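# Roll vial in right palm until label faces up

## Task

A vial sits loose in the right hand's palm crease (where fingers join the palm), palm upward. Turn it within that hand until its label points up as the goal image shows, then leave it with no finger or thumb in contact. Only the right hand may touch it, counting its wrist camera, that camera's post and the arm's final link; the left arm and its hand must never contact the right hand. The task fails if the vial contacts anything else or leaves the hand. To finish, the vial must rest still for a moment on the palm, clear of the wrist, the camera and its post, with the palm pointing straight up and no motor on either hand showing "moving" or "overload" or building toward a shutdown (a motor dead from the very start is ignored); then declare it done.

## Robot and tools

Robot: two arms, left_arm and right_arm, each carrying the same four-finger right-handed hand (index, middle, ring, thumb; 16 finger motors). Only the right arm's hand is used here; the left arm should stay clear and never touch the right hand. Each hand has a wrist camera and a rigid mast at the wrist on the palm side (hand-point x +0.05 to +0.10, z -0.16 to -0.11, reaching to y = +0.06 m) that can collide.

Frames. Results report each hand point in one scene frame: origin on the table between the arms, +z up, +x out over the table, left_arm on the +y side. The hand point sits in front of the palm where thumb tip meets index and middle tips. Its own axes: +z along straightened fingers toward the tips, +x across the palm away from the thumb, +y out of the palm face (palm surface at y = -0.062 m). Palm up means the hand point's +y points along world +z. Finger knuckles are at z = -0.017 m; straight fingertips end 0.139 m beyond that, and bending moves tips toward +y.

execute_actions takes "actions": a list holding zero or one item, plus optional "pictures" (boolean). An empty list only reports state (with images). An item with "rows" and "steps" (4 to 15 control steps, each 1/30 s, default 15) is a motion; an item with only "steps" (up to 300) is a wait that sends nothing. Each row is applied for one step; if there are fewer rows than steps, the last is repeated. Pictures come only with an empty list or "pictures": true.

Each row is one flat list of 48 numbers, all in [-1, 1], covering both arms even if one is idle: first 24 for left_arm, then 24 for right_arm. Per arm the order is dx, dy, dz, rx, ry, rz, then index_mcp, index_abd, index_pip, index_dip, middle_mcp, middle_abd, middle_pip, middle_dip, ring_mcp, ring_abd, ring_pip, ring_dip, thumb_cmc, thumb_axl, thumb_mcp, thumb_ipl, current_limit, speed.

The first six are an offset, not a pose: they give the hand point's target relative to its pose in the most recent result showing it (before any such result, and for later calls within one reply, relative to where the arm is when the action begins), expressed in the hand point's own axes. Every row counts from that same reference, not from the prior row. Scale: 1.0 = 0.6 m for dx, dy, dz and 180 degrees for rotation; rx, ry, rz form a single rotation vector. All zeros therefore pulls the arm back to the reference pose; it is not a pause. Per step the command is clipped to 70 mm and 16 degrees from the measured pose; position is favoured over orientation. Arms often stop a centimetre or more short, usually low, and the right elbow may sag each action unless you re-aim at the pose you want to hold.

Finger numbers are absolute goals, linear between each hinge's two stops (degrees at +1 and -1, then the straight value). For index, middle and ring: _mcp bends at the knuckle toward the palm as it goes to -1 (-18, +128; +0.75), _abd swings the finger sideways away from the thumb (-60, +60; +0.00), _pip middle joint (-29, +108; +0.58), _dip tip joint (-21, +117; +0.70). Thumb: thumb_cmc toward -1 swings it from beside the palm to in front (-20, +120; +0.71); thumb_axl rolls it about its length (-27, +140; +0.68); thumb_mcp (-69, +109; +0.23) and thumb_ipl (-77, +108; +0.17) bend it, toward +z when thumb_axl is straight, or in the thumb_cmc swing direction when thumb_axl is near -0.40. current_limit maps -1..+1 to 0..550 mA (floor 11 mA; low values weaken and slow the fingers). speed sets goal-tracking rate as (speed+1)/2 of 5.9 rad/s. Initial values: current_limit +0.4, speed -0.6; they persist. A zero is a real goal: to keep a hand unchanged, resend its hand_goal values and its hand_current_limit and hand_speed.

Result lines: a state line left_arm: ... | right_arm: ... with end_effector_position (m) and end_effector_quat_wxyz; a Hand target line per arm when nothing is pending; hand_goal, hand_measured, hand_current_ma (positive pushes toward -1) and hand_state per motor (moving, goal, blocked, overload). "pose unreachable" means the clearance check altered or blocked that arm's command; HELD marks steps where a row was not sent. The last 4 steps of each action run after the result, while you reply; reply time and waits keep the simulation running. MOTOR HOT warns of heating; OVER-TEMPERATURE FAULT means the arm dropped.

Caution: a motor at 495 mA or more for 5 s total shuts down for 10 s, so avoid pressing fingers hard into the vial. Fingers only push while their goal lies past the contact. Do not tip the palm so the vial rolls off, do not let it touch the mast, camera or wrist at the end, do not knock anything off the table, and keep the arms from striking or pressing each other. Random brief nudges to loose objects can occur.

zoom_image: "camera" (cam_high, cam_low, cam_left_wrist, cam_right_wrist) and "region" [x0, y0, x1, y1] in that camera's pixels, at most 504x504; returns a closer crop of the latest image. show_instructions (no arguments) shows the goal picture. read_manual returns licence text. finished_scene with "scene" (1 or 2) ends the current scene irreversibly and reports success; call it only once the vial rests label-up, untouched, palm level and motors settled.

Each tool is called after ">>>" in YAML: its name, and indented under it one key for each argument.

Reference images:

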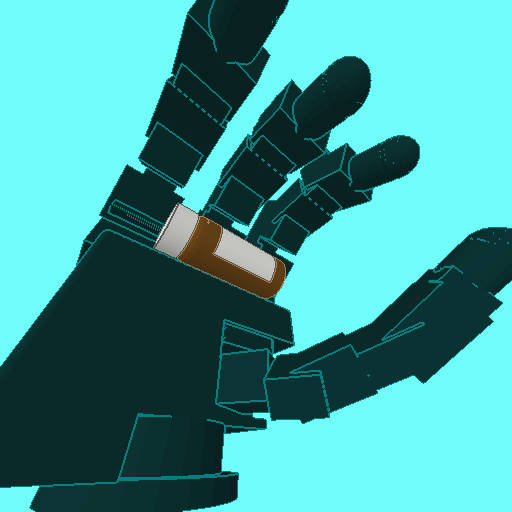

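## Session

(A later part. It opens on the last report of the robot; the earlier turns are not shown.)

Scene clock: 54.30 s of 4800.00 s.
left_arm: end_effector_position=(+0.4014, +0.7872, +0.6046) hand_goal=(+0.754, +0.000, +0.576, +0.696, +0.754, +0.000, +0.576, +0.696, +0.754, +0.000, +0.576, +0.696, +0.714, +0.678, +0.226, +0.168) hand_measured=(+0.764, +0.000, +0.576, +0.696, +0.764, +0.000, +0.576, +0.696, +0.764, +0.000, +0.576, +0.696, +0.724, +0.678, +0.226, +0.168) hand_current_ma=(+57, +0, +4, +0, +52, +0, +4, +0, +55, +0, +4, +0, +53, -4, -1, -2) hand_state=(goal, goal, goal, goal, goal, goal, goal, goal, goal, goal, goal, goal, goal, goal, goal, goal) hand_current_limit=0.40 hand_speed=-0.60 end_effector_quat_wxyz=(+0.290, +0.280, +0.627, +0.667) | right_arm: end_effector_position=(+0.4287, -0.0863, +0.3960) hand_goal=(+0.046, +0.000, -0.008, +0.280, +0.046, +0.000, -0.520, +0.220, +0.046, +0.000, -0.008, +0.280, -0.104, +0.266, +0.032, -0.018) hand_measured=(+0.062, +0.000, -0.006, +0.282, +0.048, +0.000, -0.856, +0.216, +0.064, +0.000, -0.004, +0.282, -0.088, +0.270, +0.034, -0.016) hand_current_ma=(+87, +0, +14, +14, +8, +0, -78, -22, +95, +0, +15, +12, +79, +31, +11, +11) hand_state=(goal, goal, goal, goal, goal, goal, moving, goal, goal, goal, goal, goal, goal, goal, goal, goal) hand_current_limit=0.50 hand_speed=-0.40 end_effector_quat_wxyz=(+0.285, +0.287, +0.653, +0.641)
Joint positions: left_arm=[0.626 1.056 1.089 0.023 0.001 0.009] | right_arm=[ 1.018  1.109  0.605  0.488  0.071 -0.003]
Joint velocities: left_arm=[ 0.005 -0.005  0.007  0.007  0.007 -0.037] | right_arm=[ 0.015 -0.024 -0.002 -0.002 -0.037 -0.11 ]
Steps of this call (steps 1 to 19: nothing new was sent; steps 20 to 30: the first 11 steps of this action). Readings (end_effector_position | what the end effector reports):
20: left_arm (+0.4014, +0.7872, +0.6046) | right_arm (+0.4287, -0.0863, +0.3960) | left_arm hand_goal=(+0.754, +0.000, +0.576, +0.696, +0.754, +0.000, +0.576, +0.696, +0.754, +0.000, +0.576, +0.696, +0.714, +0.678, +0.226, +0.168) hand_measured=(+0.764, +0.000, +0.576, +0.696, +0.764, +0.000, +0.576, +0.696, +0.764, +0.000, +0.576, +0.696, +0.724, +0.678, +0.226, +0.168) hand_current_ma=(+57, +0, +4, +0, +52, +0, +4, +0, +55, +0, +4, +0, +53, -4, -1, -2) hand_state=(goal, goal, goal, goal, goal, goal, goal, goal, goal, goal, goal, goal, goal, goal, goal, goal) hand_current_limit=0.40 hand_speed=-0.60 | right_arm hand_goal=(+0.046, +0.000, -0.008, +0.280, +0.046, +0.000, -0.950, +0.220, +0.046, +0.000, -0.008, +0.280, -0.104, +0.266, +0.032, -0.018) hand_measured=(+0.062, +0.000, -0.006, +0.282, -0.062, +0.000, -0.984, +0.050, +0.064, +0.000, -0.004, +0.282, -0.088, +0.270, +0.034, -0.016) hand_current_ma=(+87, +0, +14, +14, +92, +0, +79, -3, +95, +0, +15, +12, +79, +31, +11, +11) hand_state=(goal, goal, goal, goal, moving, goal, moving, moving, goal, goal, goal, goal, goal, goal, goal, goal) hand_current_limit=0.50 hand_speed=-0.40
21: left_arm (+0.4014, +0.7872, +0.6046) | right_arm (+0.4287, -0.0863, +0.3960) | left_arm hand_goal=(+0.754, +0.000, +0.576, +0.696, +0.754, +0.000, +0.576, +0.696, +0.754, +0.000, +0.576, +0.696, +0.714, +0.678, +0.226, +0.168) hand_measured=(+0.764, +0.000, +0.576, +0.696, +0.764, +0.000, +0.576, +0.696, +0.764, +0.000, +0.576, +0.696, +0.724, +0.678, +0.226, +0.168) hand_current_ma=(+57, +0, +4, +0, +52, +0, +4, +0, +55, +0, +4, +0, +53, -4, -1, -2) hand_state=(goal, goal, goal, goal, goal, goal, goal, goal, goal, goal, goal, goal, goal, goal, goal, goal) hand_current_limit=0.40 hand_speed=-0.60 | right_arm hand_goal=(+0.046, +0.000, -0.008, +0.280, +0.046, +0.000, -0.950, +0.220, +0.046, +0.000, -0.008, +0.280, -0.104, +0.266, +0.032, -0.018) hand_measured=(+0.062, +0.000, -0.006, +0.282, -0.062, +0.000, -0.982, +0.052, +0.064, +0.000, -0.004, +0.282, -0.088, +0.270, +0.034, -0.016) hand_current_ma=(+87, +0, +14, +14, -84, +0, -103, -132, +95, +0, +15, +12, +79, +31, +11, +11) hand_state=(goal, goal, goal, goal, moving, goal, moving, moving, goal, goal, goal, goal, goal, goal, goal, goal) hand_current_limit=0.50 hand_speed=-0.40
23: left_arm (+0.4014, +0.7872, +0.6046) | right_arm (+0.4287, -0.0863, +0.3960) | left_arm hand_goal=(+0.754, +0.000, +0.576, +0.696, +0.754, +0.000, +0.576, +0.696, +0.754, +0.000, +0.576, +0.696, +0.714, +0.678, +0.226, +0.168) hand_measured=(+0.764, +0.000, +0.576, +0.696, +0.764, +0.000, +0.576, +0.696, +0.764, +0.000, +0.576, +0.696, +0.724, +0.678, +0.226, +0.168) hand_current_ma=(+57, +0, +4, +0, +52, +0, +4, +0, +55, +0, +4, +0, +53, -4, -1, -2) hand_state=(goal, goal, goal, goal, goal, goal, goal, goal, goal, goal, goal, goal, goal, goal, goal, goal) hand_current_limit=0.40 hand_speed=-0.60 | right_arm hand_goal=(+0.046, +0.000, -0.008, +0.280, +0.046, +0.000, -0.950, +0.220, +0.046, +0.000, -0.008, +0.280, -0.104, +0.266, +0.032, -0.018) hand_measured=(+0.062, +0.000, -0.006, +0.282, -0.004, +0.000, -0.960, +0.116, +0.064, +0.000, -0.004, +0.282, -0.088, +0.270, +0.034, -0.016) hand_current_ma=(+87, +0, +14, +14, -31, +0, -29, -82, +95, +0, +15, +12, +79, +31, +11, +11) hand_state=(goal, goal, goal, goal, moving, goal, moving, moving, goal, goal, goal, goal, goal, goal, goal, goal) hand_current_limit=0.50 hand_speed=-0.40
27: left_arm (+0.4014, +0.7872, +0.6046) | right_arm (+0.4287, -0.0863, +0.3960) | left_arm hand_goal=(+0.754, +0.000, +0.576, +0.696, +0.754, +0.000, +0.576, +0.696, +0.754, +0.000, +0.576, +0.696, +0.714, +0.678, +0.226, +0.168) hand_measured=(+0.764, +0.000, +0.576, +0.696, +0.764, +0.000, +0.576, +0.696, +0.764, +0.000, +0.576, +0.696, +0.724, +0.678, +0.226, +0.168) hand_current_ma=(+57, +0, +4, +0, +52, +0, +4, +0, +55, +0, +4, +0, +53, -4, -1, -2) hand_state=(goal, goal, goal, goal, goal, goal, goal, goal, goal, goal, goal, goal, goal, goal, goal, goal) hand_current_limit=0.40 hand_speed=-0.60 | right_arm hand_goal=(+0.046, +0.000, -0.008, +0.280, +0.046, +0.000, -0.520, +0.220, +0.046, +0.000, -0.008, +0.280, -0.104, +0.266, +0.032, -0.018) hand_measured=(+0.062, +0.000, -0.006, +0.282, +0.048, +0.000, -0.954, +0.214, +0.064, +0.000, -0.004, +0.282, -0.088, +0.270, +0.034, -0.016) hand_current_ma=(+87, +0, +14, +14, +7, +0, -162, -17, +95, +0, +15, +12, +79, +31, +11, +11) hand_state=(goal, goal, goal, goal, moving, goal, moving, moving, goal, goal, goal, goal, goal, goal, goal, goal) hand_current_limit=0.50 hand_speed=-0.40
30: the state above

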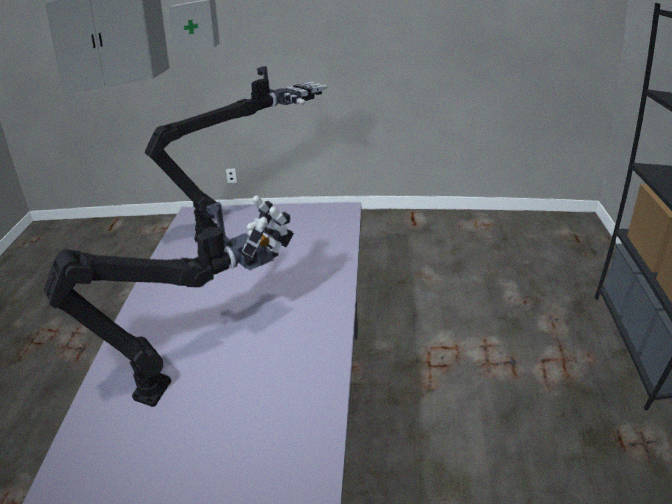

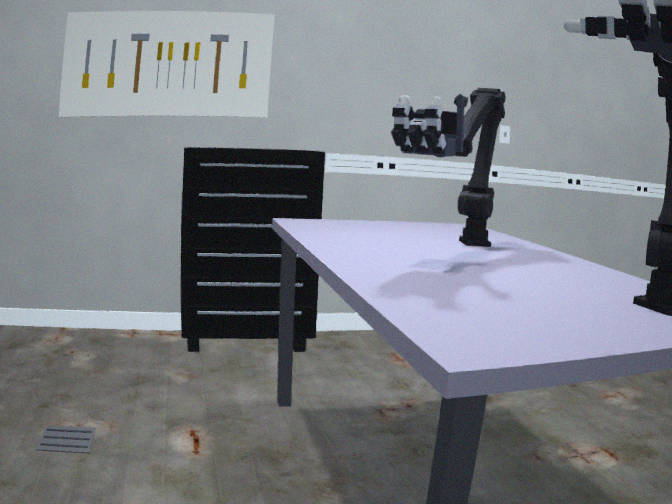

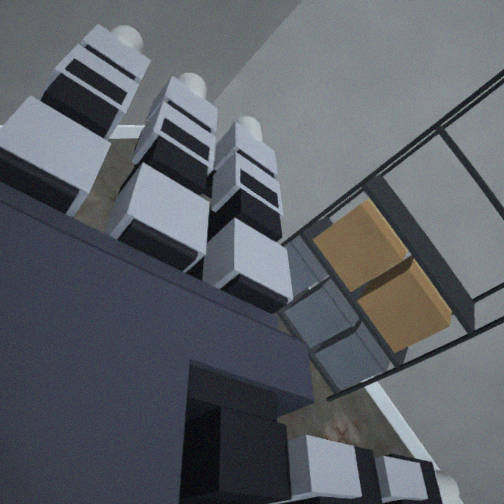

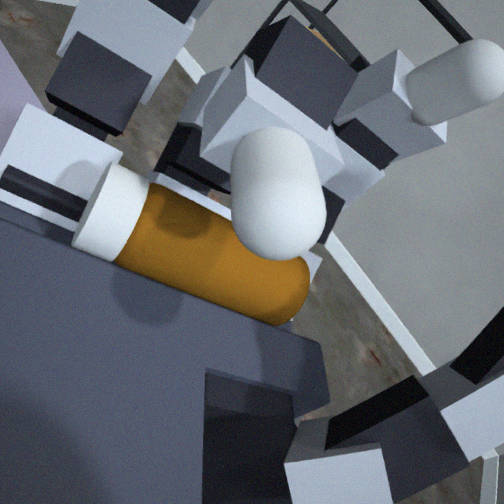

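>>> execute_actions:
  actions:
    - {"rows":[[0,0.0463,-0.0099,-0.0162,0,0,0.754,0,0.576,0.696,0.754,0,0.576,0.696,0.754,0,0.576,0.696,0.714,0.678,0.226,0.168,0.4,-0.6,0,0.0333,0.0025,-0.0125,0,0.001,0.046,0,-0.008,0.28,0.046,0,-0.55,-0.55,0.046,0,-0.008,0.28,-0.104,0.266,0.032,-0.018,0.5,-0.4]],"steps":15}

>>> execute_actions:
  actions:
    - {"rows":[[0,0.0463,-0.0099,-0.0162,0,0,0.754,0,0.576,0.696,0.754,0,0.576,0.696,0.754,0,0.576,0.696,0.714,0.678,0.226,0.168,0.4,-0.6,0,0.0333,0.0025,-0.0125,0,0.001,0.046,0,-0.008,0.28,0.046,0,-0.59,-0.55,0.046,0,-0.008,0.28,-0.104,0.266,0.032,-0.018,0.5,-0.4]],"steps":10}
  pictures: true

Scene clock: 54.83 s of 4800.00 s.
left_arm: end_effector_position=(+0.4014, +0.7872, +0.6046) hand_goal=(+0.754, +0.000, +0.576, +0.696, +0.754, +0.000, +0.576, +0.696, +0.754, +0.000, +0.576, +0.696, +0.714, +0.678, +0.226, +0.168) hand_measured=(+0.764, +0.000, +0.576, +0.696, +0.764, +0.000, +0.576, +0.696, +0.764, +0.000, +0.576, +0.696, +0.724, +0.678, +0.226, +0.168) hand_current_ma=(+57, +0, +4, +0, +52, +0, +4, +0, +55, +0, +4, +0, +53, -4, -1, -2) hand_state=(goal, goal, goal, goal, goal, goal, goal, goal, goal, goal, goal, goal, goal, goal, goal, goal) hand_current_limit=0.40 hand_speed=-0.60 end_effector_quat_wxyz=(+0.290, +0.280, +0.627, +0.667) | right_arm: end_effector_position=(+0.4287, -0.0863, +0.3960) hand_goal=(+0.046, +0.000, -0.008, +0.280, +0.046, +0.000, -0.550, -0.550, +0.046, +0.000, -0.008, +0.280, -0.104, +0.266, +0.032, -0.018) hand_measured=(+0.062, +0.000, -0.006, +0.282, +0.048, +0.000, -0.556, -0.130, +0.064, +0.000, -0.004, +0.282, -0.088, +0.270, +0.034, -0.016) hand_current_ma=(+87, +0, +14, +14, +13, +0, -34, +68, +95, +0, +15, +12, +79, +31, +11, +11) hand_state=(goal, goal, goal, goal, goal, goal, goal, moving, goal, goal, goal, goal, goal, goal, goal, goal) hand_current_limit=0.50 hand_speed=-0.40 end_effector_quat_wxyz=(+0.285, +0.287, +0.653, +0.641)
Joint positions: left_arm=[0.626 1.056 1.089 0.023 0.001 0.009] | right_arm=[ 1.018  1.109  0.605  0.488  0.071 -0.003]
Joint velocities: left_arm=[-0.005  0.005  0.007  0.017  0.022  0.022] | right_arm=[-0.005 -0.005  0.002  0.022 -0.066  0.051]
Off your previous action's commanded pose (left_arm): 0.028 m, 3 deg at its last step (step 4 of this call).
Off your previous action's commanded pose (right_arm): 0.020 m, 2 deg at its last step (step 4 of this call).
Steps of this call (steps 1 to 4: the last 4 steps of your previous action; step 5: nothing new was sent; steps 6 to 16: the first 11 steps of this action). Readings (end_effector_position | what the end effector reports):
6: left_arm (+0.4014, +0.7872, +0.6046) | right_arm (+0.4287, -0.0863, +0.3960) | left_arm hand_goal=(+0.754, +0.000, +0.576, +0.696, +0.754, +0.000, +0.576, +0.696, +0.754, +0.000, +0.576, +0.696, +0.714, +0.678, +0.226, +0.168) hand_measured=(+0.764, +0.000, +0.576, +0.696, +0.764, +0.000, +0.576, +0.696, +0.764, +0.000, +0.576, +0.696, +0.724, +0.678, +0.226, +0.168) hand_current_ma=(+57, +0, +4, +0, +52, +0, +4, +0, +55, +0, +4, +0, +53, -4, -1, -2) hand_state=(goal, goal, goal, goal, goal, goal, goal, goal, goal, goal, goal, goal, goal, goal, goal, goal) hand_current_limit=0.40 hand_speed=-0.60 | right_arm hand_goal=(+0.046, +0.000, -0.008, +0.280, +0.046, +0.000, -0.550, -0.550, +0.046, +0.000, -0.008, +0.280, -0.104, +0.266, +0.032, -0.018) hand_measured=(+0.062, +0.000, -0.006, +0.282, +0.048, +0.000, -0.630, +0.216, +0.064, +0.000, -0.004, +0.282, -0.088, +0.270, +0.034, -0.016) hand_current_ma=(+87, +0, +14, +14, +11, +0, -81, -22, +95, +0, +15, +12, +79, +31, +11, +11) hand_state=(goal, goal, goal, goal, goal, goal, moving, moving, goal, goal, goal, goal, goal, goal, goal, goal) hand_current_limit=0.50 hand_speed=-0.40
7: left_arm (+0.4014, +0.7872, +0.6046) | right_arm (+0.4287, -0.0863, +0.3960) | left_arm hand_goal=(+0.754, +0.000, +0.576, +0.696, +0.754, +0.000, +0.576, +0.696, +0.754, +0.000, +0.576, +0.696, +0.714, +0.678, +0.226, +0.168) hand_measured=(+0.764, +0.000, +0.576, +0.696, +0.764, +0.000, +0.576, +0.696, +0.764, +0.000, +0.576, +0.696, +0.724, +0.678, +0.226, +0.168) hand_current_ma=(+57, +0, +4, +0, +52, +0, +4, +0, +55, +0, +4, +0, +53, -4, -1, -2) hand_state=(goal, goal, goal, goal, goal, goal, goal, goal, goal, goal, goal, goal, goal, goal, goal, goal) hand_current_limit=0.40 hand_speed=-0.60 | right_arm hand_goal=(+0.046, +0.000, -0.008, +0.280, +0.046, +0.000, -0.550, -0.550, +0.046, +0.000, -0.008, +0.280, -0.104, +0.266, +0.032, -0.018) hand_measured=(+0.062, +0.000, -0.006, +0.282, +0.048, +0.000, -0.594, +0.212, +0.064, +0.000, -0.004, +0.282, -0.088, +0.270, +0.034, -0.016) hand_current_ma=(+87, +0, +14, +14, +13, +0, -33, +122, +95, +0, +15, +12, +79, +31, +11, +11) hand_state=(goal, goal, goal, goal, goal, goal, moving, moving, goal, goal, goal, goal, goal, goal, goal, goal) hand_current_limit=0.50 hand_speed=-0.40
9: left_arm (+0.4014, +0.7872, +0.6046) | right_arm (+0.4287, -0.0863, +0.3960) | left_arm hand_goal=(+0.754, +0.000, +0.576, +0.696, +0.754, +0.000, +0.576, +0.696, +0.754, +0.000, +0.576, +0.696, +0.714, +0.678, +0.226, +0.168) hand_measured=(+0.764, +0.000, +0.576, +0.696, +0.764, +0.000, +0.576, +0.696, +0.764, +0.000, +0.576, +0.696, +0.724, +0.678, +0.226, +0.168) hand_current_ma=(+57, +0, +4, +0, +52, +0, +4, +0, +55, +0, +4, +0, +53, -4, -1, -2) hand_state=(goal, goal, goal, goal, goal, goal, goal, goal, goal, goal, goal, goal, goal, goal, goal, goal) hand_current_limit=0.40 hand_speed=-0.60 | right_arm hand_goal=(+0.046, +0.000, -0.008, +0.280, +0.046, +0.000, -0.550, -0.550, +0.046, +0.000, -0.008, +0.280, -0.104, +0.266, +0.032, -0.018) hand_measured=(+0.062, +0.000, -0.006, +0.282, +0.048, +0.000, -0.560, +0.150, +0.064, +0.000, -0.004, +0.282, -0.088, +0.270, +0.034, -0.016) hand_current_ma=(+87, +0, +14, +14, +13, +0, -23, +67, +95, +0, +15, +12, +79, +31, +11, +11) hand_state=(goal, goal, goal, goal, goal, goal, moving, moving, goal, goal, goal, goal, goal, goal, goal, goal) hand_current_limit=0.50 hand_speed=-0.40
13: left_arm (+0.4014, +0.7872, +0.6046) | right_arm (+0.4287, -0.0863, +0.3960) | left_arm hand_goal=(+0.754, +0.000, +0.576, +0.696, +0.754, +0.000, +0.576, +0.696, +0.754, +0.000, +0.576, +0.696, +0.714, +0.678, +0.226, +0.168) hand_measured=(+0.764, +0.000, +0.576, +0.696, +0.764, +0.000, +0.576, +0.696, +0.764, +0.000, +0.576, +0.696, +0.724, +0.678, +0.226, +0.168) hand_current_ma=(+57, +0, +4, +0, +52, +0, +4, +0, +55, +0, +4, +0, +53, -4, -1, -2) hand_state=(goal, goal, goal, goal, goal, goal, goal, goal, goal, goal, goal, goal, goal, goal, goal, goal) hand_current_limit=0.40 hand_speed=-0.60 | right_arm hand_goal=(+0.046, +0.000, -0.008, +0.280, +0.046, +0.000, -0.550, -0.550, +0.046, +0.000, -0.008, +0.280, -0.104, +0.266, +0.032, -0.018) hand_measured=(+0.062, +0.000, -0.006, +0.282, +0.048, +0.000, -0.556, -0.010, +0.064, +0.000, -0.004, +0.282, -0.088, +0.270, +0.034, -0.016) hand_current_ma=(+87, +0, +14, +14, +13, +0, -34, +66, +95, +0, +15, +12, +79, +31, +11, +11) hand_state=(goal, goal, goal, goal, goal, goal, goal, moving, goal, goal, goal, goal, goal, goal, goal, goal) hand_current_limit=0.50 hand_speed=-0.40
16: the state above

Scene clock: 55.17 s of 4800.00 s.
left_arm: end_effector_position=(+0.4014, +0.7872, +0.6046) hand_goal=(+0.754, +0.000, +0.576, +0.696, +0.754, +0.000, +0.576, +0.696, +0.754, +0.000, +0.576, +0.696, +0.714, +0.678, +0.226, +0.168) hand_measured=(+0.764, +0.000, +0.576, +0.696, +0.764, +0.000, +0.576, +0.696, +0.764, +0.000, +0.576, +0.696, +0.724, +0.678, +0.226, +0.168) hand_current_ma=(+57, +0, +4, +0, +52, +0, +4, +0, +55, +0, +4, +0, +53, -4, -1, -2) hand_state=(goal, goal, goal, goal, goal, goal, goal, goal, goal, goal, goal, goal, goal, goal, goal, goal) hand_current_limit=0.40 hand_speed=-0.60 end_effector_quat_wxyz=(+0.290, +0.280, +0.627, +0.667) | right_arm: end_effector_position=(+0.4287, -0.0863, +0.3960) hand_goal=(+0.046, +0.000, -0.008, +0.280, +0.046, +0.000, -0.590, -0.550, +0.046, +0.000, -0.008, +0.280, -0.104, +0.266, +0.032, -0.018) hand_measured=(+0.062, +0.000, -0.006, +0.282, +0.048, +0.000, -0.590, -0.528, +0.064, +0.000, -0.004, +0.282, -0.088, +0.270, +0.034, -0.016) hand_current_ma=(+87, +0, +14, +14, +13, +0, +3, -30, +95, +0, +15, +12, +79, +31, +11, +11) hand_state=(goal, goal, goal, goal, goal, goal, goal, moving, goal, goal, goal, goal, goal, goal, goal, goal) hand_current_limit=0.50 hand_speed=-0.40 end_effector_quat_wxyz=(+0.285, +0.287, +0.653, +0.641)
Joint positions: left_arm=[0.626 1.056 1.089 0.023 0.001 0.009] | right_arm=[ 1.018  1.109  0.605  0.488  0.071 -0.003]
Joint velocities: left_arm=[ 0.005  0.015 -0.002  0.007  0.066  0.051] | right_arm=[-0.005  0.005 -0.012  0.017 -0.022  0.022]
Off your previous action's commanded pose (left_arm): 0.028 m, 3 deg at its last step (step 4 of this call).
Off your previous action's commanded pose (right_arm): 0.020 m, 2 deg at its last step (step 4 of this call).
Steps of this call (steps 1 to 4: the last 4 steps of your previous action; steps 5 to 10: the first 6 steps of this action, its rows measured from where the robot was after step 4). Readings (end_effector_position | what the end effector reports):
4: left_arm (+0.4014, +0.7872, +0.6046) | right_arm (+0.4287, -0.0863, +0.3960) | left_arm hand_goal=(+0.754, +0.000, +0.576, +0.696, +0.754, +0.000, +0.576, +0.696, +0.754, +0.000, +0.576, +0.696, +0.714, +0.678, +0.226, +0.168) hand_measured=(+0.764, +0.000, +0.576, +0.696, +0.764, +0.000, +0.576, +0.696, +0.764, +0.000, +0.576, +0.696, +0.724, +0.678, +0.226, +0.168) hand_current_ma=(+57, +0, +4, +0, +52, +0, +4, +0, +55, +0, +4, +0, +53, -4, -1, -2) hand_state=(goal, goal, goal, goal, goal, goal, goal, goal, goal, goal, goal, goal, goal, goal, goal, goal) hand_current_limit=0.40 hand_speed=-0.60 | right_arm hand_goal=(+0.046, +0.000, -0.008, +0.280, +0.046, +0.000, -0.550, -0.550, +0.046, +0.000, -0.008, +0.280, -0.104, +0.266, +0.032, -0.018) hand_measured=(+0.062, +0.000, -0.006, +0.282, +0.048, +0.000, -0.556, -0.292, +0.064, +0.000, -0.004, +0.282, -0.088, +0.270, +0.034, -0.016) hand_current_ma=(+87, +0, +14, +14, +13, +0, -34, +67, +95, +0, +15, +12, +79, +31, +11, +11) hand_state=(goal, goal, goal, goal, goal, goal, goal, moving, goal, goal, goal, goal, goal, goal, goal, goal) hand_current_limit=0.50 hand_speed=-0.40
5: left_arm (+0.4014, +0.7872, +0.6046) | right_arm (+0.4287, -0.0863, +0.3960) | left_arm hand_goal=(+0.754, +0.000, +0.576, +0.696, +0.754, +0.000, +0.576, +0.696, +0.754, +0.000, +0.576, +0.696, +0.714, +0.678, +0.226, +0.168) hand_measured=(+0.764, +0.000, +0.576, +0.696, +0.764, +0.000, +0.576, +0.696, +0.764, +0.000, +0.576, +0.696, +0.724, +0.678, +0.226, +0.168) hand_current_ma=(+57, +0, +4, +0, +52, +0, +4, +0, +55, +0, +4, +0, +53, -4, -1, -2) hand_state=(goal, goal, goal, goal, goal, goal, goal, goal, goal, goal, goal, goal, goal, goal, goal, goal) hand_current_limit=0.40 hand_speed=-0.60 | right_arm hand_goal=(+0.046, +0.000, -0.008, +0.280, +0.046, +0.000, -0.590, -0.550, +0.046, +0.000, -0.008, +0.280, -0.104, +0.266, +0.032, -0.018) hand_measured=(+0.062, +0.000, -0.006, +0.282, +0.048, +0.000, -0.556, -0.332, +0.064, +0.000, -0.004, +0.282, -0.088, +0.270, +0.034, -0.016) hand_current_ma=(+87, +0, +14, +14, +13, +0, -34, +67, +95, +0, +15, +12, +79, +31, +11, +11) hand_state=(goal, goal, goal, goal, goal, goal, moving, moving, goal, goal, goal, goal, goal, goal, goal, goal) hand_current_limit=0.50 hand_speed=-0.40
6: left_arm (+0.4014, +0.7872, +0.6046) | right_arm (+0.4287, -0.0863, +0.3960) | left_arm hand_goal=(+0.754, +0.000, +0.576, +0.696, +0.754, +0.000, +0.576, +0.696, +0.754, +0.000, +0.576, +0.696, +0.714, +0.678, +0.226, +0.168) hand_measured=(+0.764, +0.000, +0.576, +0.696, +0.764, +0.000, +0.576, +0.696, +0.764, +0.000, +0.576, +0.696, +0.724, +0.678, +0.226, +0.168) hand_current_ma=(+57, +0, +4, +0, +52, +0, +4, +0, +55, +0, +4, +0, +53, -4, -1, -2) hand_state=(goal, goal, goal, goal, goal, goal, goal, goal, goal, goal, goal, goal, goal, goal, goal, goal) hand_current_limit=0.40 hand_speed=-0.60 | right_arm hand_goal=(+0.046, +0.000, -0.008, +0.280, +0.046, +0.000, -0.590, -0.550, +0.046, +0.000, -0.008, +0.280, -0.104, +0.266, +0.032, -0.018) hand_measured=(+0.062, +0.000, -0.006, +0.282, +0.048, +0.000, -0.558, -0.372, +0.064, +0.000, -0.004, +0.282, -0.088, +0.270, +0.034, -0.016) hand_current_ma=(+87, +0, +14, +14, +14, +0, +87, +68, +95, +0, +15, +12, +79, +31, +11, +11) hand_state=(goal, goal, goal, goal, goal, goal, moving, moving, goal, goal, goal, goal, goal, goal, goal, goal) hand_current_limit=0.50 hand_speed=-0.40
8: left_arm (+0.4014, +0.7872, +0.6046) | right_arm (+0.4287, -0.0863, +0.3960) | left_arm hand_goal=(+0.754, +0.000, +0.576, +0.696, +0.754, +0.000, +0.576, +0.696, +0.754, +0.000, +0.576, +0.696, +0.714, +0.678, +0.226, +0.168) hand_measured=(+0.764, +0.000, +0.576, +0.696, +0.764, +0.000, +0.576, +0.696, +0.764, +0.000, +0.576, +0.696, +0.724, +0.678, +0.226, +0.168) hand_current_ma=(+57, +0, +4, +0, +52, +0, +4, +0, +55, +0, +4, +0, +53, -4, -1, -2) hand_state=(goal, goal, goal, goal, goal, goal, goal, goal, goal, goal, goal, goal, goal, goal, goal, goal) hand_current_limit=0.40 hand_speed=-0.60 | right_arm hand_goal=(+0.046, +0.000, -0.008, +0.280, +0.046, +0.000, -0.590, -0.550, +0.046, +0.000, -0.008, +0.280, -0.104, +0.266, +0.032, -0.018) hand_measured=(+0.062, +0.000, -0.006, +0.282, +0.048, +0.000, -0.586, -0.452, +0.064, +0.000, -0.004, +0.282, -0.088, +0.270, +0.034, -0.016) hand_current_ma=(+87, +0, +14, +14, +13, +0, -8, +67, +95, +0, +15, +12, +79, +31, +11, +11) hand_state=(goal, goal, goal, goal, goal, goal, moving, moving, goal, goal, goal, goal, goal, goal, goal, goal) hand_current_limit=0.50 hand_speed=-0.40
10: the state above

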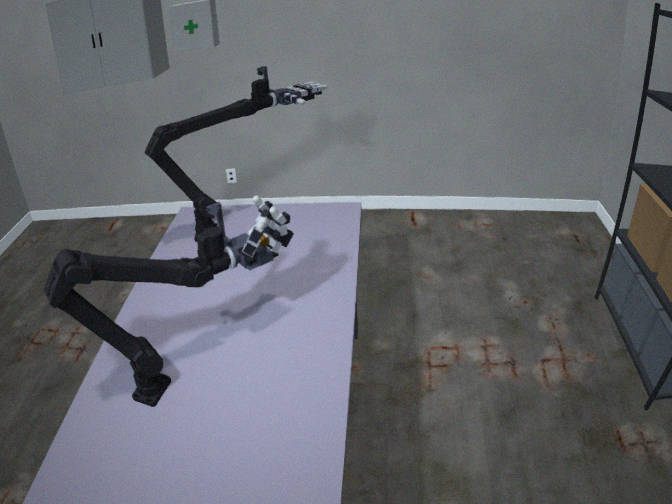

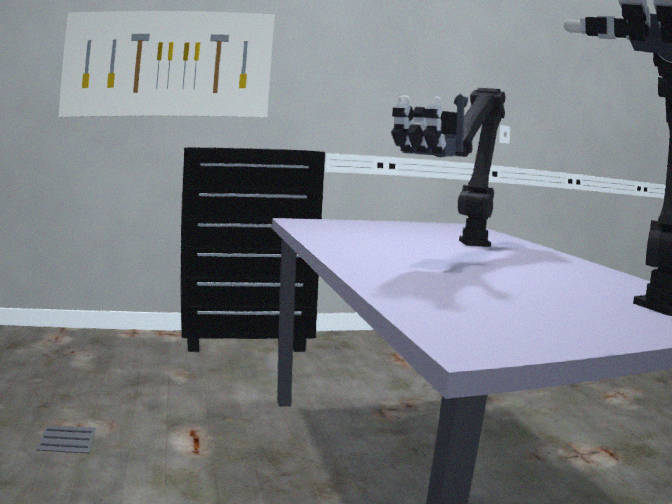

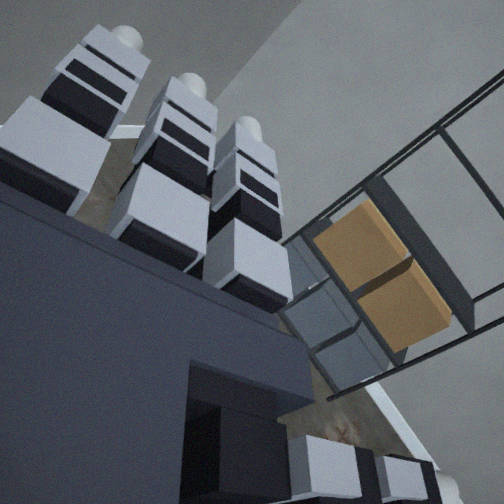

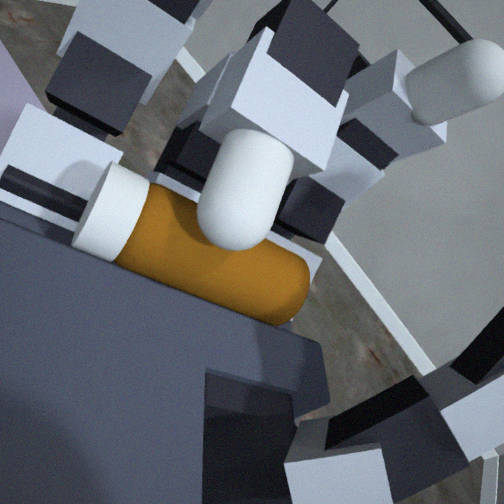

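>>> execute_actions:
  actions:
    - {"rows":[[0,0.0463,-0.0099,-0.0162,0,0,0.754,0,0.576,0.696,0.754,0,0.576,0.696,0.754,0,0.576,0.696,0.714,0.678,0.226,0.168,0.4,-0.6,0,0.0333,0.0025,-0.0125,0,0.001,0.046,0,-0.008,0.28,-0.08,0,-0.92,-0.13,0.046,0,-0.008,0.28,-0.104,0.266,0.032,-0.018,0,-0.8]],"steps":15}

>>> execute_actions:
  actions:
    - {"steps":17}
  pictures: true

Scene clock: 55.77 s of 4800.00 s.
left_arm: end_effector_position=(+0.4014, +0.7872, +0.6046) hand_goal=(+0.754, +0.000, +0.576, +0.696, +0.754, +0.000, +0.576, +0.696, +0.754, +0.000, +0.576, +0.696, +0.714, +0.678, +0.226, +0.168) hand_measured=(+0.764, +0.000, +0.576, +0.696, +0.764, +0.000, +0.576, +0.696, +0.764, +0.000, +0.576, +0.696, +0.724, +0.678, +0.226, +0.168) hand_current_ma=(+57, +0, +4, +0, +52, +0, +4, +0, +55, +0, +4, +0, +53, -4, -1, -2) hand_state=(goal, goal, goal, goal, goal, goal, goal, goal, goal, goal, goal, goal, goal, goal, goal, goal) hand_current_limit=0.40 hand_speed=-0.60 end_effector_quat_wxyz=(+0.290, +0.280, +0.627, +0.667) | right_arm: end_effector_position=(+0.4287, -0.0863, +0.3960) hand_goal=(+0.046, +0.000, -0.008, +0.280, -0.080, +0.000, -0.920, -0.130, +0.046, +0.000, -0.008, +0.280, -0.104, +0.266, +0.032, -0.018) hand_measured=(+0.062, +0.000, -0.006, +0.282, -0.044, +0.000, -0.690, -0.408, +0.064, +0.000, -0.004, +0.282, -0.088, +0.270, +0.034, -0.016) hand_current_ma=(+87, +0, +14, +14, +131, +0, +167, -6, +95, +0, +15, +12, +79, +31, +11, +11) hand_state=(goal, goal, goal, goal, moving, goal, moving, moving, goal, goal, goal, goal, goal, goal, goal, goal) hand_current_limit=0.00 hand_speed=-0.80 end_effector_quat_wxyz=(+0.285, +0.287, +0.653, +0.641)
Joint positions: left_arm=[0.626 1.056 1.089 0.023 0.001 0.009] | right_arm=[ 1.018  1.109  0.605  0.488  0.071 -0.003]
Joint velocities: left_arm=[-0.005 -0.005 -0.017 -0.002  0.007 -0.051] | right_arm=[-0.015 -0.005 -0.002 -0.017 -0.037 -0.066]
Off your previous action's commanded pose (left_arm): 0.028 m, 3 deg at its last step (step 4 of this call).
Off your previous action's commanded pose (right_arm): 0.020 m, 2 deg at its last step (step 4 of this call).
Steps of this call (steps 1 to 4: the last 4 steps of your previous action; steps 5 to 7: nothing new was sent; steps 8 to 18: the first 11 steps of this action). Readings (end_effector_position | what the end effector reports):
8: left_arm (+0.4014, +0.7872, +0.6046) | right_arm (+0.4287, -0.0863, +0.3960) | left_arm hand_goal=(+0.754, +0.000, +0.576, +0.696, +0.754, +0.000, +0.576, +0.696, +0.754, +0.000, +0.576, +0.696, +0.714, +0.678, +0.226, +0.168) hand_measured=(+0.764, +0.000, +0.576, +0.696, +0.764, +0.000, +0.576, +0.696, +0.764, +0.000, +0.576, +0.696, +0.724, +0.678, +0.226, +0.168) hand_current_ma=(+57, +0, +4, +0, +52, +0, +4, +0, +55, +0, +4, +0, +53, -4, -1, -2) hand_state=(goal, goal, goal, goal, goal, goal, goal, goal, goal, goal, goal, goal, goal, goal, goal, goal) hand_current_limit=0.40 hand_speed=-0.60 | right_arm hand_goal=(+0.046, +0.000, -0.008, +0.280, -0.080, +0.000, -0.920, -0.130, +0.046, +0.000, -0.008, +0.280, -0.104, +0.266, +0.032, -0.018) hand_measured=(+0.062, +0.000, -0.006, +0.282, +0.048, +0.000, -0.590, -0.548, +0.064, +0.000, -0.004, +0.282, -0.088, +0.270, +0.034, -0.016) hand_current_ma=(+87, +0, +14, +14, +13, +0, +3, +12, +95, +0, +15, +12, +79, +31, +11, +11) hand_state=(goal, goal, goal, goal, moving, goal, moving, moving, goal, goal, goal, goal, goal, goal, goal, goal) hand_current_limit=0.00 hand_speed=-0.80
9: left_arm (+0.4014, +0.7872, +0.6046) | right_arm (+0.4287, -0.0863, +0.3960) | left_arm hand_goal=(+0.754, +0.000, +0.576, +0.696, +0.754, +0.000, +0.576, +0.696, +0.754, +0.000, +0.576, +0.696, +0.714, +0.678, +0.226, +0.168) hand_measured=(+0.764, +0.000, +0.576, +0.696, +0.764, +0.000, +0.576, +0.696, +0.764, +0.000, +0.576, +0.696, +0.724, +0.678, +0.226, +0.168) hand_current_ma=(+57, +0, +4, +0, +52, +0, +4, +0, +55, +0, +4, +0, +53, -4, -1, -2) hand_state=(goal, goal, goal, goal, goal, goal, goal, goal, goal, goal, goal, goal, goal, goal, goal, goal) hand_current_limit=0.40 hand_speed=-0.60 | right_arm hand_goal=(+0.046, +0.000, -0.008, +0.280, -0.080, +0.000, -0.920, -0.130, +0.046, +0.000, -0.008, +0.280, -0.104, +0.266, +0.032, -0.018) hand_measured=(+0.062, +0.000, -0.006, +0.282, +0.048, +0.000, -0.590, -0.548, +0.064, +0.000, -0.004, +0.282, -0.088, +0.270, +0.034, -0.016) hand_current_ma=(+87, +0, +14, +14, +90, +0, +43, -50, +95, +0, +15, +12, +79, +31, +11, +11) hand_state=(goal, goal, goal, goal, moving, goal, moving, moving, goal, goal, goal, goal, goal, goal, goal, goal) hand_current_limit=0.00 hand_speed=-0.80
11: left_arm (+0.4014, +0.7872, +0.6046) | right_arm (+0.4287, -0.0863, +0.3960) | left_arm hand_goal=(+0.754, +0.000, +0.576, +0.696, +0.754, +0.000, +0.576, +0.696, +0.754, +0.000, +0.576, +0.696, +0.714, +0.678, +0.226, +0.168) hand_measured=(+0.764, +0.000, +0.576, +0.696, +0.764, +0.000, +0.576, +0.696, +0.764, +0.000, +0.576, +0.696, +0.724, +0.678, +0.226, +0.168) hand_current_ma=(+57, +0, +4, +0, +52, +0, +4, +0, +55, +0, +4, +0, +53, -4, -1, -2) hand_state=(goal, goal, goal, goal, goal, goal, goal, goal, goal, goal, goal, goal, goal, goal, goal, goal) hand_current_limit=0.40 hand_speed=-0.60 | right_arm hand_goal=(+0.046, +0.000, -0.008, +0.280, -0.080, +0.000, -0.920, -0.130, +0.046, +0.000, -0.008, +0.280, -0.104, +0.266, +0.032, -0.018) hand_measured=(+0.062, +0.000, -0.006, +0.282, +0.036, +0.000, -0.610, -0.526, +0.064, +0.000, -0.004, +0.282, -0.088, +0.270, +0.034, -0.016) hand_current_ma=(+87, +0, +14, +14, +141, +0, +93, -30, +95, +0, +15, +12, +79, +31, +11, +11) hand_state=(goal, goal, goal, goal, moving, goal, moving, moving, goal, goal, goal, goal, goal, goal, goal, goal) hand_current_limit=0.00 hand_speed=-0.80
15: left_arm (+0.4014, +0.7872, +0.6046) | right_arm (+0.4287, -0.0863, +0.3960) | left_arm hand_goal=(+0.754, +0.000, +0.576, +0.696, +0.754, +0.000, +0.576, +0.696, +0.754, +0.000, +0.576, +0.696, +0.714, +0.678, +0.226, +0.168) hand_measured=(+0.764, +0.000, +0.576, +0.696, +0.764, +0.000, +0.576, +0.696, +0.764, +0.000, +0.576, +0.696, +0.724, +0.678, +0.226, +0.168) hand_current_ma=(+57, +0, +4, +0, +52, +0, +4, +0, +55, +0, +4, +0, +53, -4, -1, -2) hand_state=(goal, goal, goal, goal, goal, goal, goal, goal, goal, goal, goal, goal, goal, goal, goal, goal) hand_current_limit=0.40 hand_speed=-0.60 | right_arm hand_goal=(+0.046, +0.000, -0.008, +0.280, -0.080, +0.000, -0.920, -0.130, +0.046, +0.000, -0.008, +0.280, -0.104, +0.266, +0.032, -0.018) hand_measured=(+0.062, +0.000, -0.006, +0.282, -0.010, +0.000, -0.654, -0.458, +0.064, +0.000, -0.004, +0.282, -0.088, +0.270, +0.034, -0.016) hand_current_ma=(+87, +0, +14, +14, +175, +0, +178, -8, +95, +0, +15, +12, +79, +31, +11, +11) hand_state=(goal, goal, goal, goal, moving, goal, moving, moving, goal, goal, goal, goal, goal, goal, goal, goal) hand_current_limit=0.00 hand_speed=-0.80
18: the state above

Scene clock: 56.33 s of 4800.00 s.
left_arm: end_effector_position=(+0.4014, +0.7872, +0.6046) hand_goal=(+0.754, +0.000, +0.576, +0.696, +0.754, +0.000, +0.576, +0.696, +0.754, +0.000, +0.576, +0.696, +0.714, +0.678, +0.226, +0.168) hand_measured=(+0.764, +0.000, +0.576, +0.696, +0.764, +0.000, +0.576, +0.696, +0.764, +0.000, +0.576, +0.696, +0.724, +0.678, +0.226, +0.168) hand_current_ma=(+57, +0, +4, +0, +52, +0, +4, +0, +55, +0, +4, +0, +53, -4, -1, -2) hand_state=(goal, goal, goal, goal, goal, goal, goal, goal, goal, goal, goal, goal, goal, goal, goal, goal) hand_current_limit=0.40 hand_speed=-0.60 end_effector_quat_wxyz=(+0.290, +0.280, +0.627, +0.667) | right_arm: end_effector_position=(+0.4287, -0.0863, +0.3960) hand_goal=(+0.046, +0.000, -0.008, +0.280, -0.080, +0.000, -0.920, -0.130, +0.046, +0.000, -0.008, +0.280, -0.104, +0.266, +0.032, -0.018) hand_measured=(+0.062, +0.000, -0.006, +0.282, -0.056, +0.000, -0.886, -0.136, +0.064, +0.000, -0.004, +0.282, -0.088, +0.270, +0.034, -0.016) hand_current_ma=(+87, +0, +14, +14, +132, +0, +144, +24, +95, +0, +15, +12, +79, +31, +11, +11) hand_state=(goal, goal, goal, goal, blocked, goal, moving, moving, goal, goal, goal, goal, goal, goal, goal, goal) hand_current_limit=0.00 hand_speed=-0.80 end_effector_quat_wxyz=(+0.285, +0.287, +0.653, +0.641)
Joint positions: left_arm=[0.626 1.056 1.089 0.023 0.001 0.009] | right_arm=[ 1.018  1.109  0.605  0.488  0.071 -0.003]
Joint velocities: left_arm=[-0.005 -0.005  0.007  0.012 -0.007 -0.022] | right_arm=[ 0.015 -0.005  0.002 -0.032  0.007 -0.066]
Hand target (left_arm): +0.395, +0.782, +0.631; +0.296, +0.272, +0.610, +0.682
Hand target (right_arm): +0.430, -0.086, +0.416; +0.289, +0.282, +0.639, +0.654
Off the commanded pose (left_arm): 0.028 m, 3 deg.
Off the commanded pose (right_arm): 0.020 m, 2 deg.
Kept back: nothing.
Steps of this call (steps 1 to 4: the last 4 steps of your previous action; steps 5 to 17: nothing new was sent). Readings (end_effector_position | what the end effector reports):
1: left_arm (+0.4014, +0.7872, +0.6046) | right_arm (+0.4287, -0.0863, +0.3960) | left_arm hand_goal=(+0.754, +0.000, +0.576, +0.696, +0.754, +0.000, +0.576, +0.696, +0.754, +0.000, +0.576, +0.696, +0.714, +0.678, +0.226, +0.168) hand_measured=(+0.764, +0.000, +0.576, +0.696, +0.764, +0.000, +0.576, +0.696, +0.764, +0.000, +0.576, +0.696, +0.724, +0.678, +0.226, +0.168) hand_current_ma=(+57, +0, +4, +0, +52, +0, +4, +0, +55, +0, +4, +0, +53, -4, -1, -2) hand_state=(goal, goal, goal, goal, goal, goal, goal, goal, goal, goal, goal, goal, goal, goal, goal, goal) hand_current_limit=0.40 hand_speed=-0.60 | right_arm hand_goal=(+0.046, +0.000, -0.008, +0.280, -0.080, +0.000, -0.920, -0.130, +0.046, +0.000, -0.008, +0.280, -0.104, +0.266, +0.032, -0.018) hand_measured=(+0.062, +0.000, -0.006, +0.282, -0.050, +0.000, -0.702, -0.392, +0.064, +0.000, -0.004, +0.282, -0.088, +0.270, +0.034, -0.016) hand_current_ma=(+87, +0, +14, +14, +128, +0, +163, -7, +95, +0, +15, +12, +79, +31, +11, +11) hand_state=(goal, goal, goal, goal, moving, goal, moving, moving, goal, goal, goal, goal, goal, goal, goal, goal) hand_current_limit=0.00 hand_speed=-0.80
2: left_arm (+0.4014, +0.7872, +0.6046) | right_arm (+0.4287, -0.0863, +0.3960) | left_arm hand_goal=(+0.754, +0.000, +0.576, +0.696, +0.754, +0.000, +0.576, +0.696, +0.754, +0.000, +0.576, +0.696, +0.714, +0.678, +0.226, +0.168) hand_measured=(+0.764, +0.000, +0.576, +0.696, +0.764, +0.000, +0.576, +0.696, +0.764, +0.000, +0.576, +0.696, +0.724, +0.678, +0.226, +0.168) hand_current_ma=(+57, +0, +4, +0, +52, +0, +4, +0, +55, +0, +4, +0, +53, -4, -1, -2) hand_state=(goal, goal, goal, goal, goal, goal, goal, goal, goal, goal, goal, goal, goal, goal, goal, goal) hand_current_limit=0.40 hand_speed=-0.60 | right_arm hand_goal=(+0.046, +0.000, -0.008, +0.280, -0.080, +0.000, -0.920, -0.130, +0.046, +0.000, -0.008, +0.280, -0.104, +0.266, +0.032, -0.018) hand_measured=(+0.062, +0.000, -0.006, +0.282, -0.054, +0.000, -0.716, -0.376, +0.064, +0.000, -0.004, +0.282, -0.088, +0.270, +0.034, -0.016) hand_current_ma=(+87, +0, +14, +14, +131, +0, +161, -7, +95, +0, +15, +12, +79, +31, +11, +11) hand_state=(goal, goal, goal, goal, moving, goal, moving, moving, goal, goal, goal, goal, goal, goal, goal, goal) hand_current_limit=0.00 hand_speed=-0.80
4: left_arm (+0.4014, +0.7872, +0.6046) | right_arm (+0.4287, -0.0863, +0.3960) | left_arm hand_goal=(+0.754, +0.000, +0.576, +0.696, +0.754, +0.000, +0.576, +0.696, +0.754, +0.000, +0.576, +0.696, +0.714, +0.678, +0.226, +0.168) hand_measured=(+0.764, +0.000, +0.576, +0.696, +0.764, +0.000, +0.576, +0.696, +0.764, +0.000, +0.576, +0.696, +0.724, +0.678, +0.226, +0.168) hand_current_ma=(+57, +0, +4, +0, +52, +0, +4, +0, +55, +0, +4, +0, +53, -4, -1, -2) hand_state=(goal, goal, goal, goal, goal, goal, goal, goal, goal, goal, goal, goal, goal, goal, goal, goal) hand_current_limit=0.40 hand_speed=-0.60 | right_arm hand_goal=(+0.046, +0.000, -0.008, +0.280, -0.080, +0.000, -0.920, -0.130, +0.046, +0.000, -0.008, +0.280, -0.104, +0.266, +0.032, -0.018) hand_measured=(+0.062, +0.000, -0.006, +0.282, -0.056, +0.000, -0.742, -0.342, +0.064, +0.000, -0.004, +0.282, -0.088, +0.270, +0.034, -0.016) hand_current_ma=(+87, +0, +14, +14, +130, +0, +161, -6, +95, +0, +15, +12, +79, +31, +11, +11) hand_state=(goal, goal, goal, goal, blocked, goal, moving, moving, goal, goal, goal, goal, goal, goal, goal, goal) hand_current_limit=0.00 hand_speed=-0.80
8: left_arm (+0.4014, +0.7872, +0.6046) | right_arm (+0.4287, -0.0863, +0.3960) | left_arm hand_goal=(+0.754, +0.000, +0.576, +0.696, +0.754, +0.000, +0.576, +0.696, +0.754, +0.000, +0.576, +0.696, +0.714, +0.678, +0.226, +0.168) hand_measured=(+0.764, +0.000, +0.576, +0.696, +0.764, +0.000, +0.576, +0.696, +0.764, +0.000, +0.576, +0.696, +0.724, +0.678, +0.226, +0.168) hand_current_ma=(+57, +0, +4, +0, +52, +0, +4, +0, +55, +0, +4, +0, +53, -4, -1, -2) hand_state=(goal, goal, goal, goal, goal, goal, goal, goal, goal, goal, goal, goal, goal, goal, goal, goal) hand_current_limit=0.40 hand_speed=-0.60 | right_arm hand_goal=(+0.046, +0.000, -0.008, +0.280, -0.080, +0.000, -0.920, -0.130, +0.046, +0.000, -0.008, +0.280, -0.104, +0.266, +0.032, -0.018) hand_measured=(+0.062, +0.000, -0.006, +0.282, -0.056, +0.000, -0.790, -0.278, +0.064, +0.000, -0.004, +0.282, -0.088, +0.270, +0.034, -0.016) hand_current_ma=(+87, +0, +14, +14, +132, +0, +178, -7, +95, +0, +15, +12, +79, +31, +11, +11) hand_state=(goal, goal, goal, goal, blocked, goal, moving, moving, goal, goal, goal, goal, goal, goal, goal, goal) hand_current_limit=0.00 hand_speed=-0.80
17: the state above

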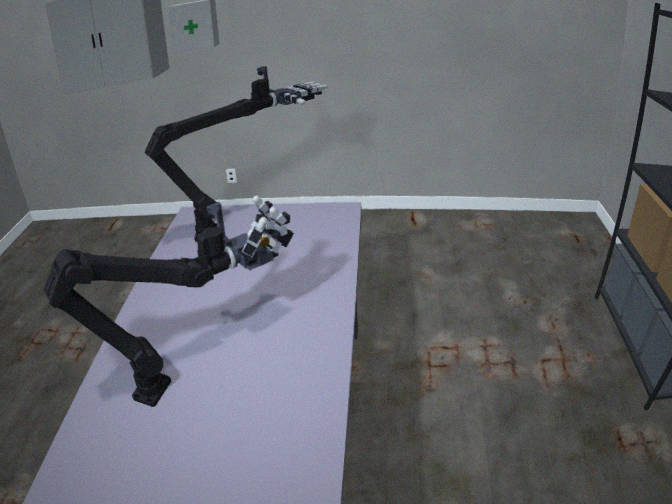

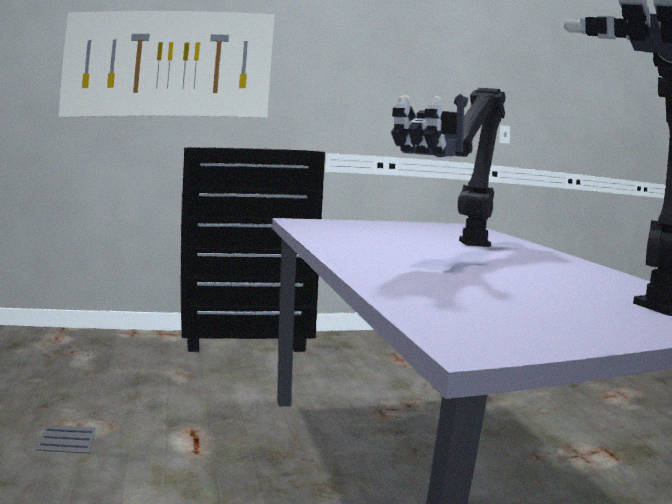

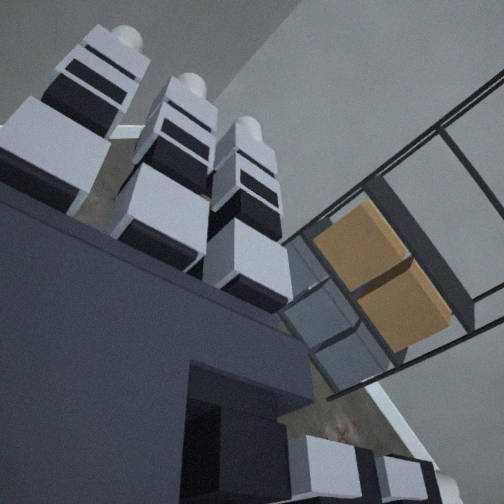

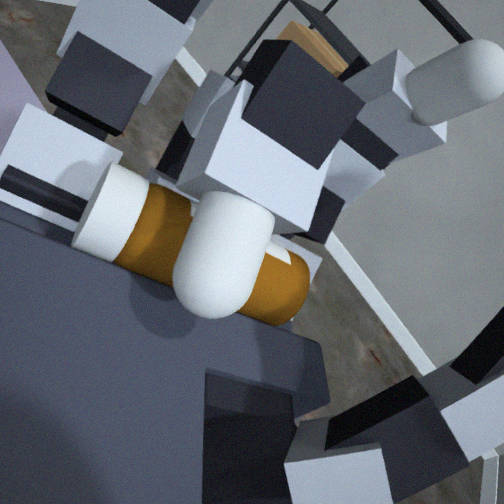

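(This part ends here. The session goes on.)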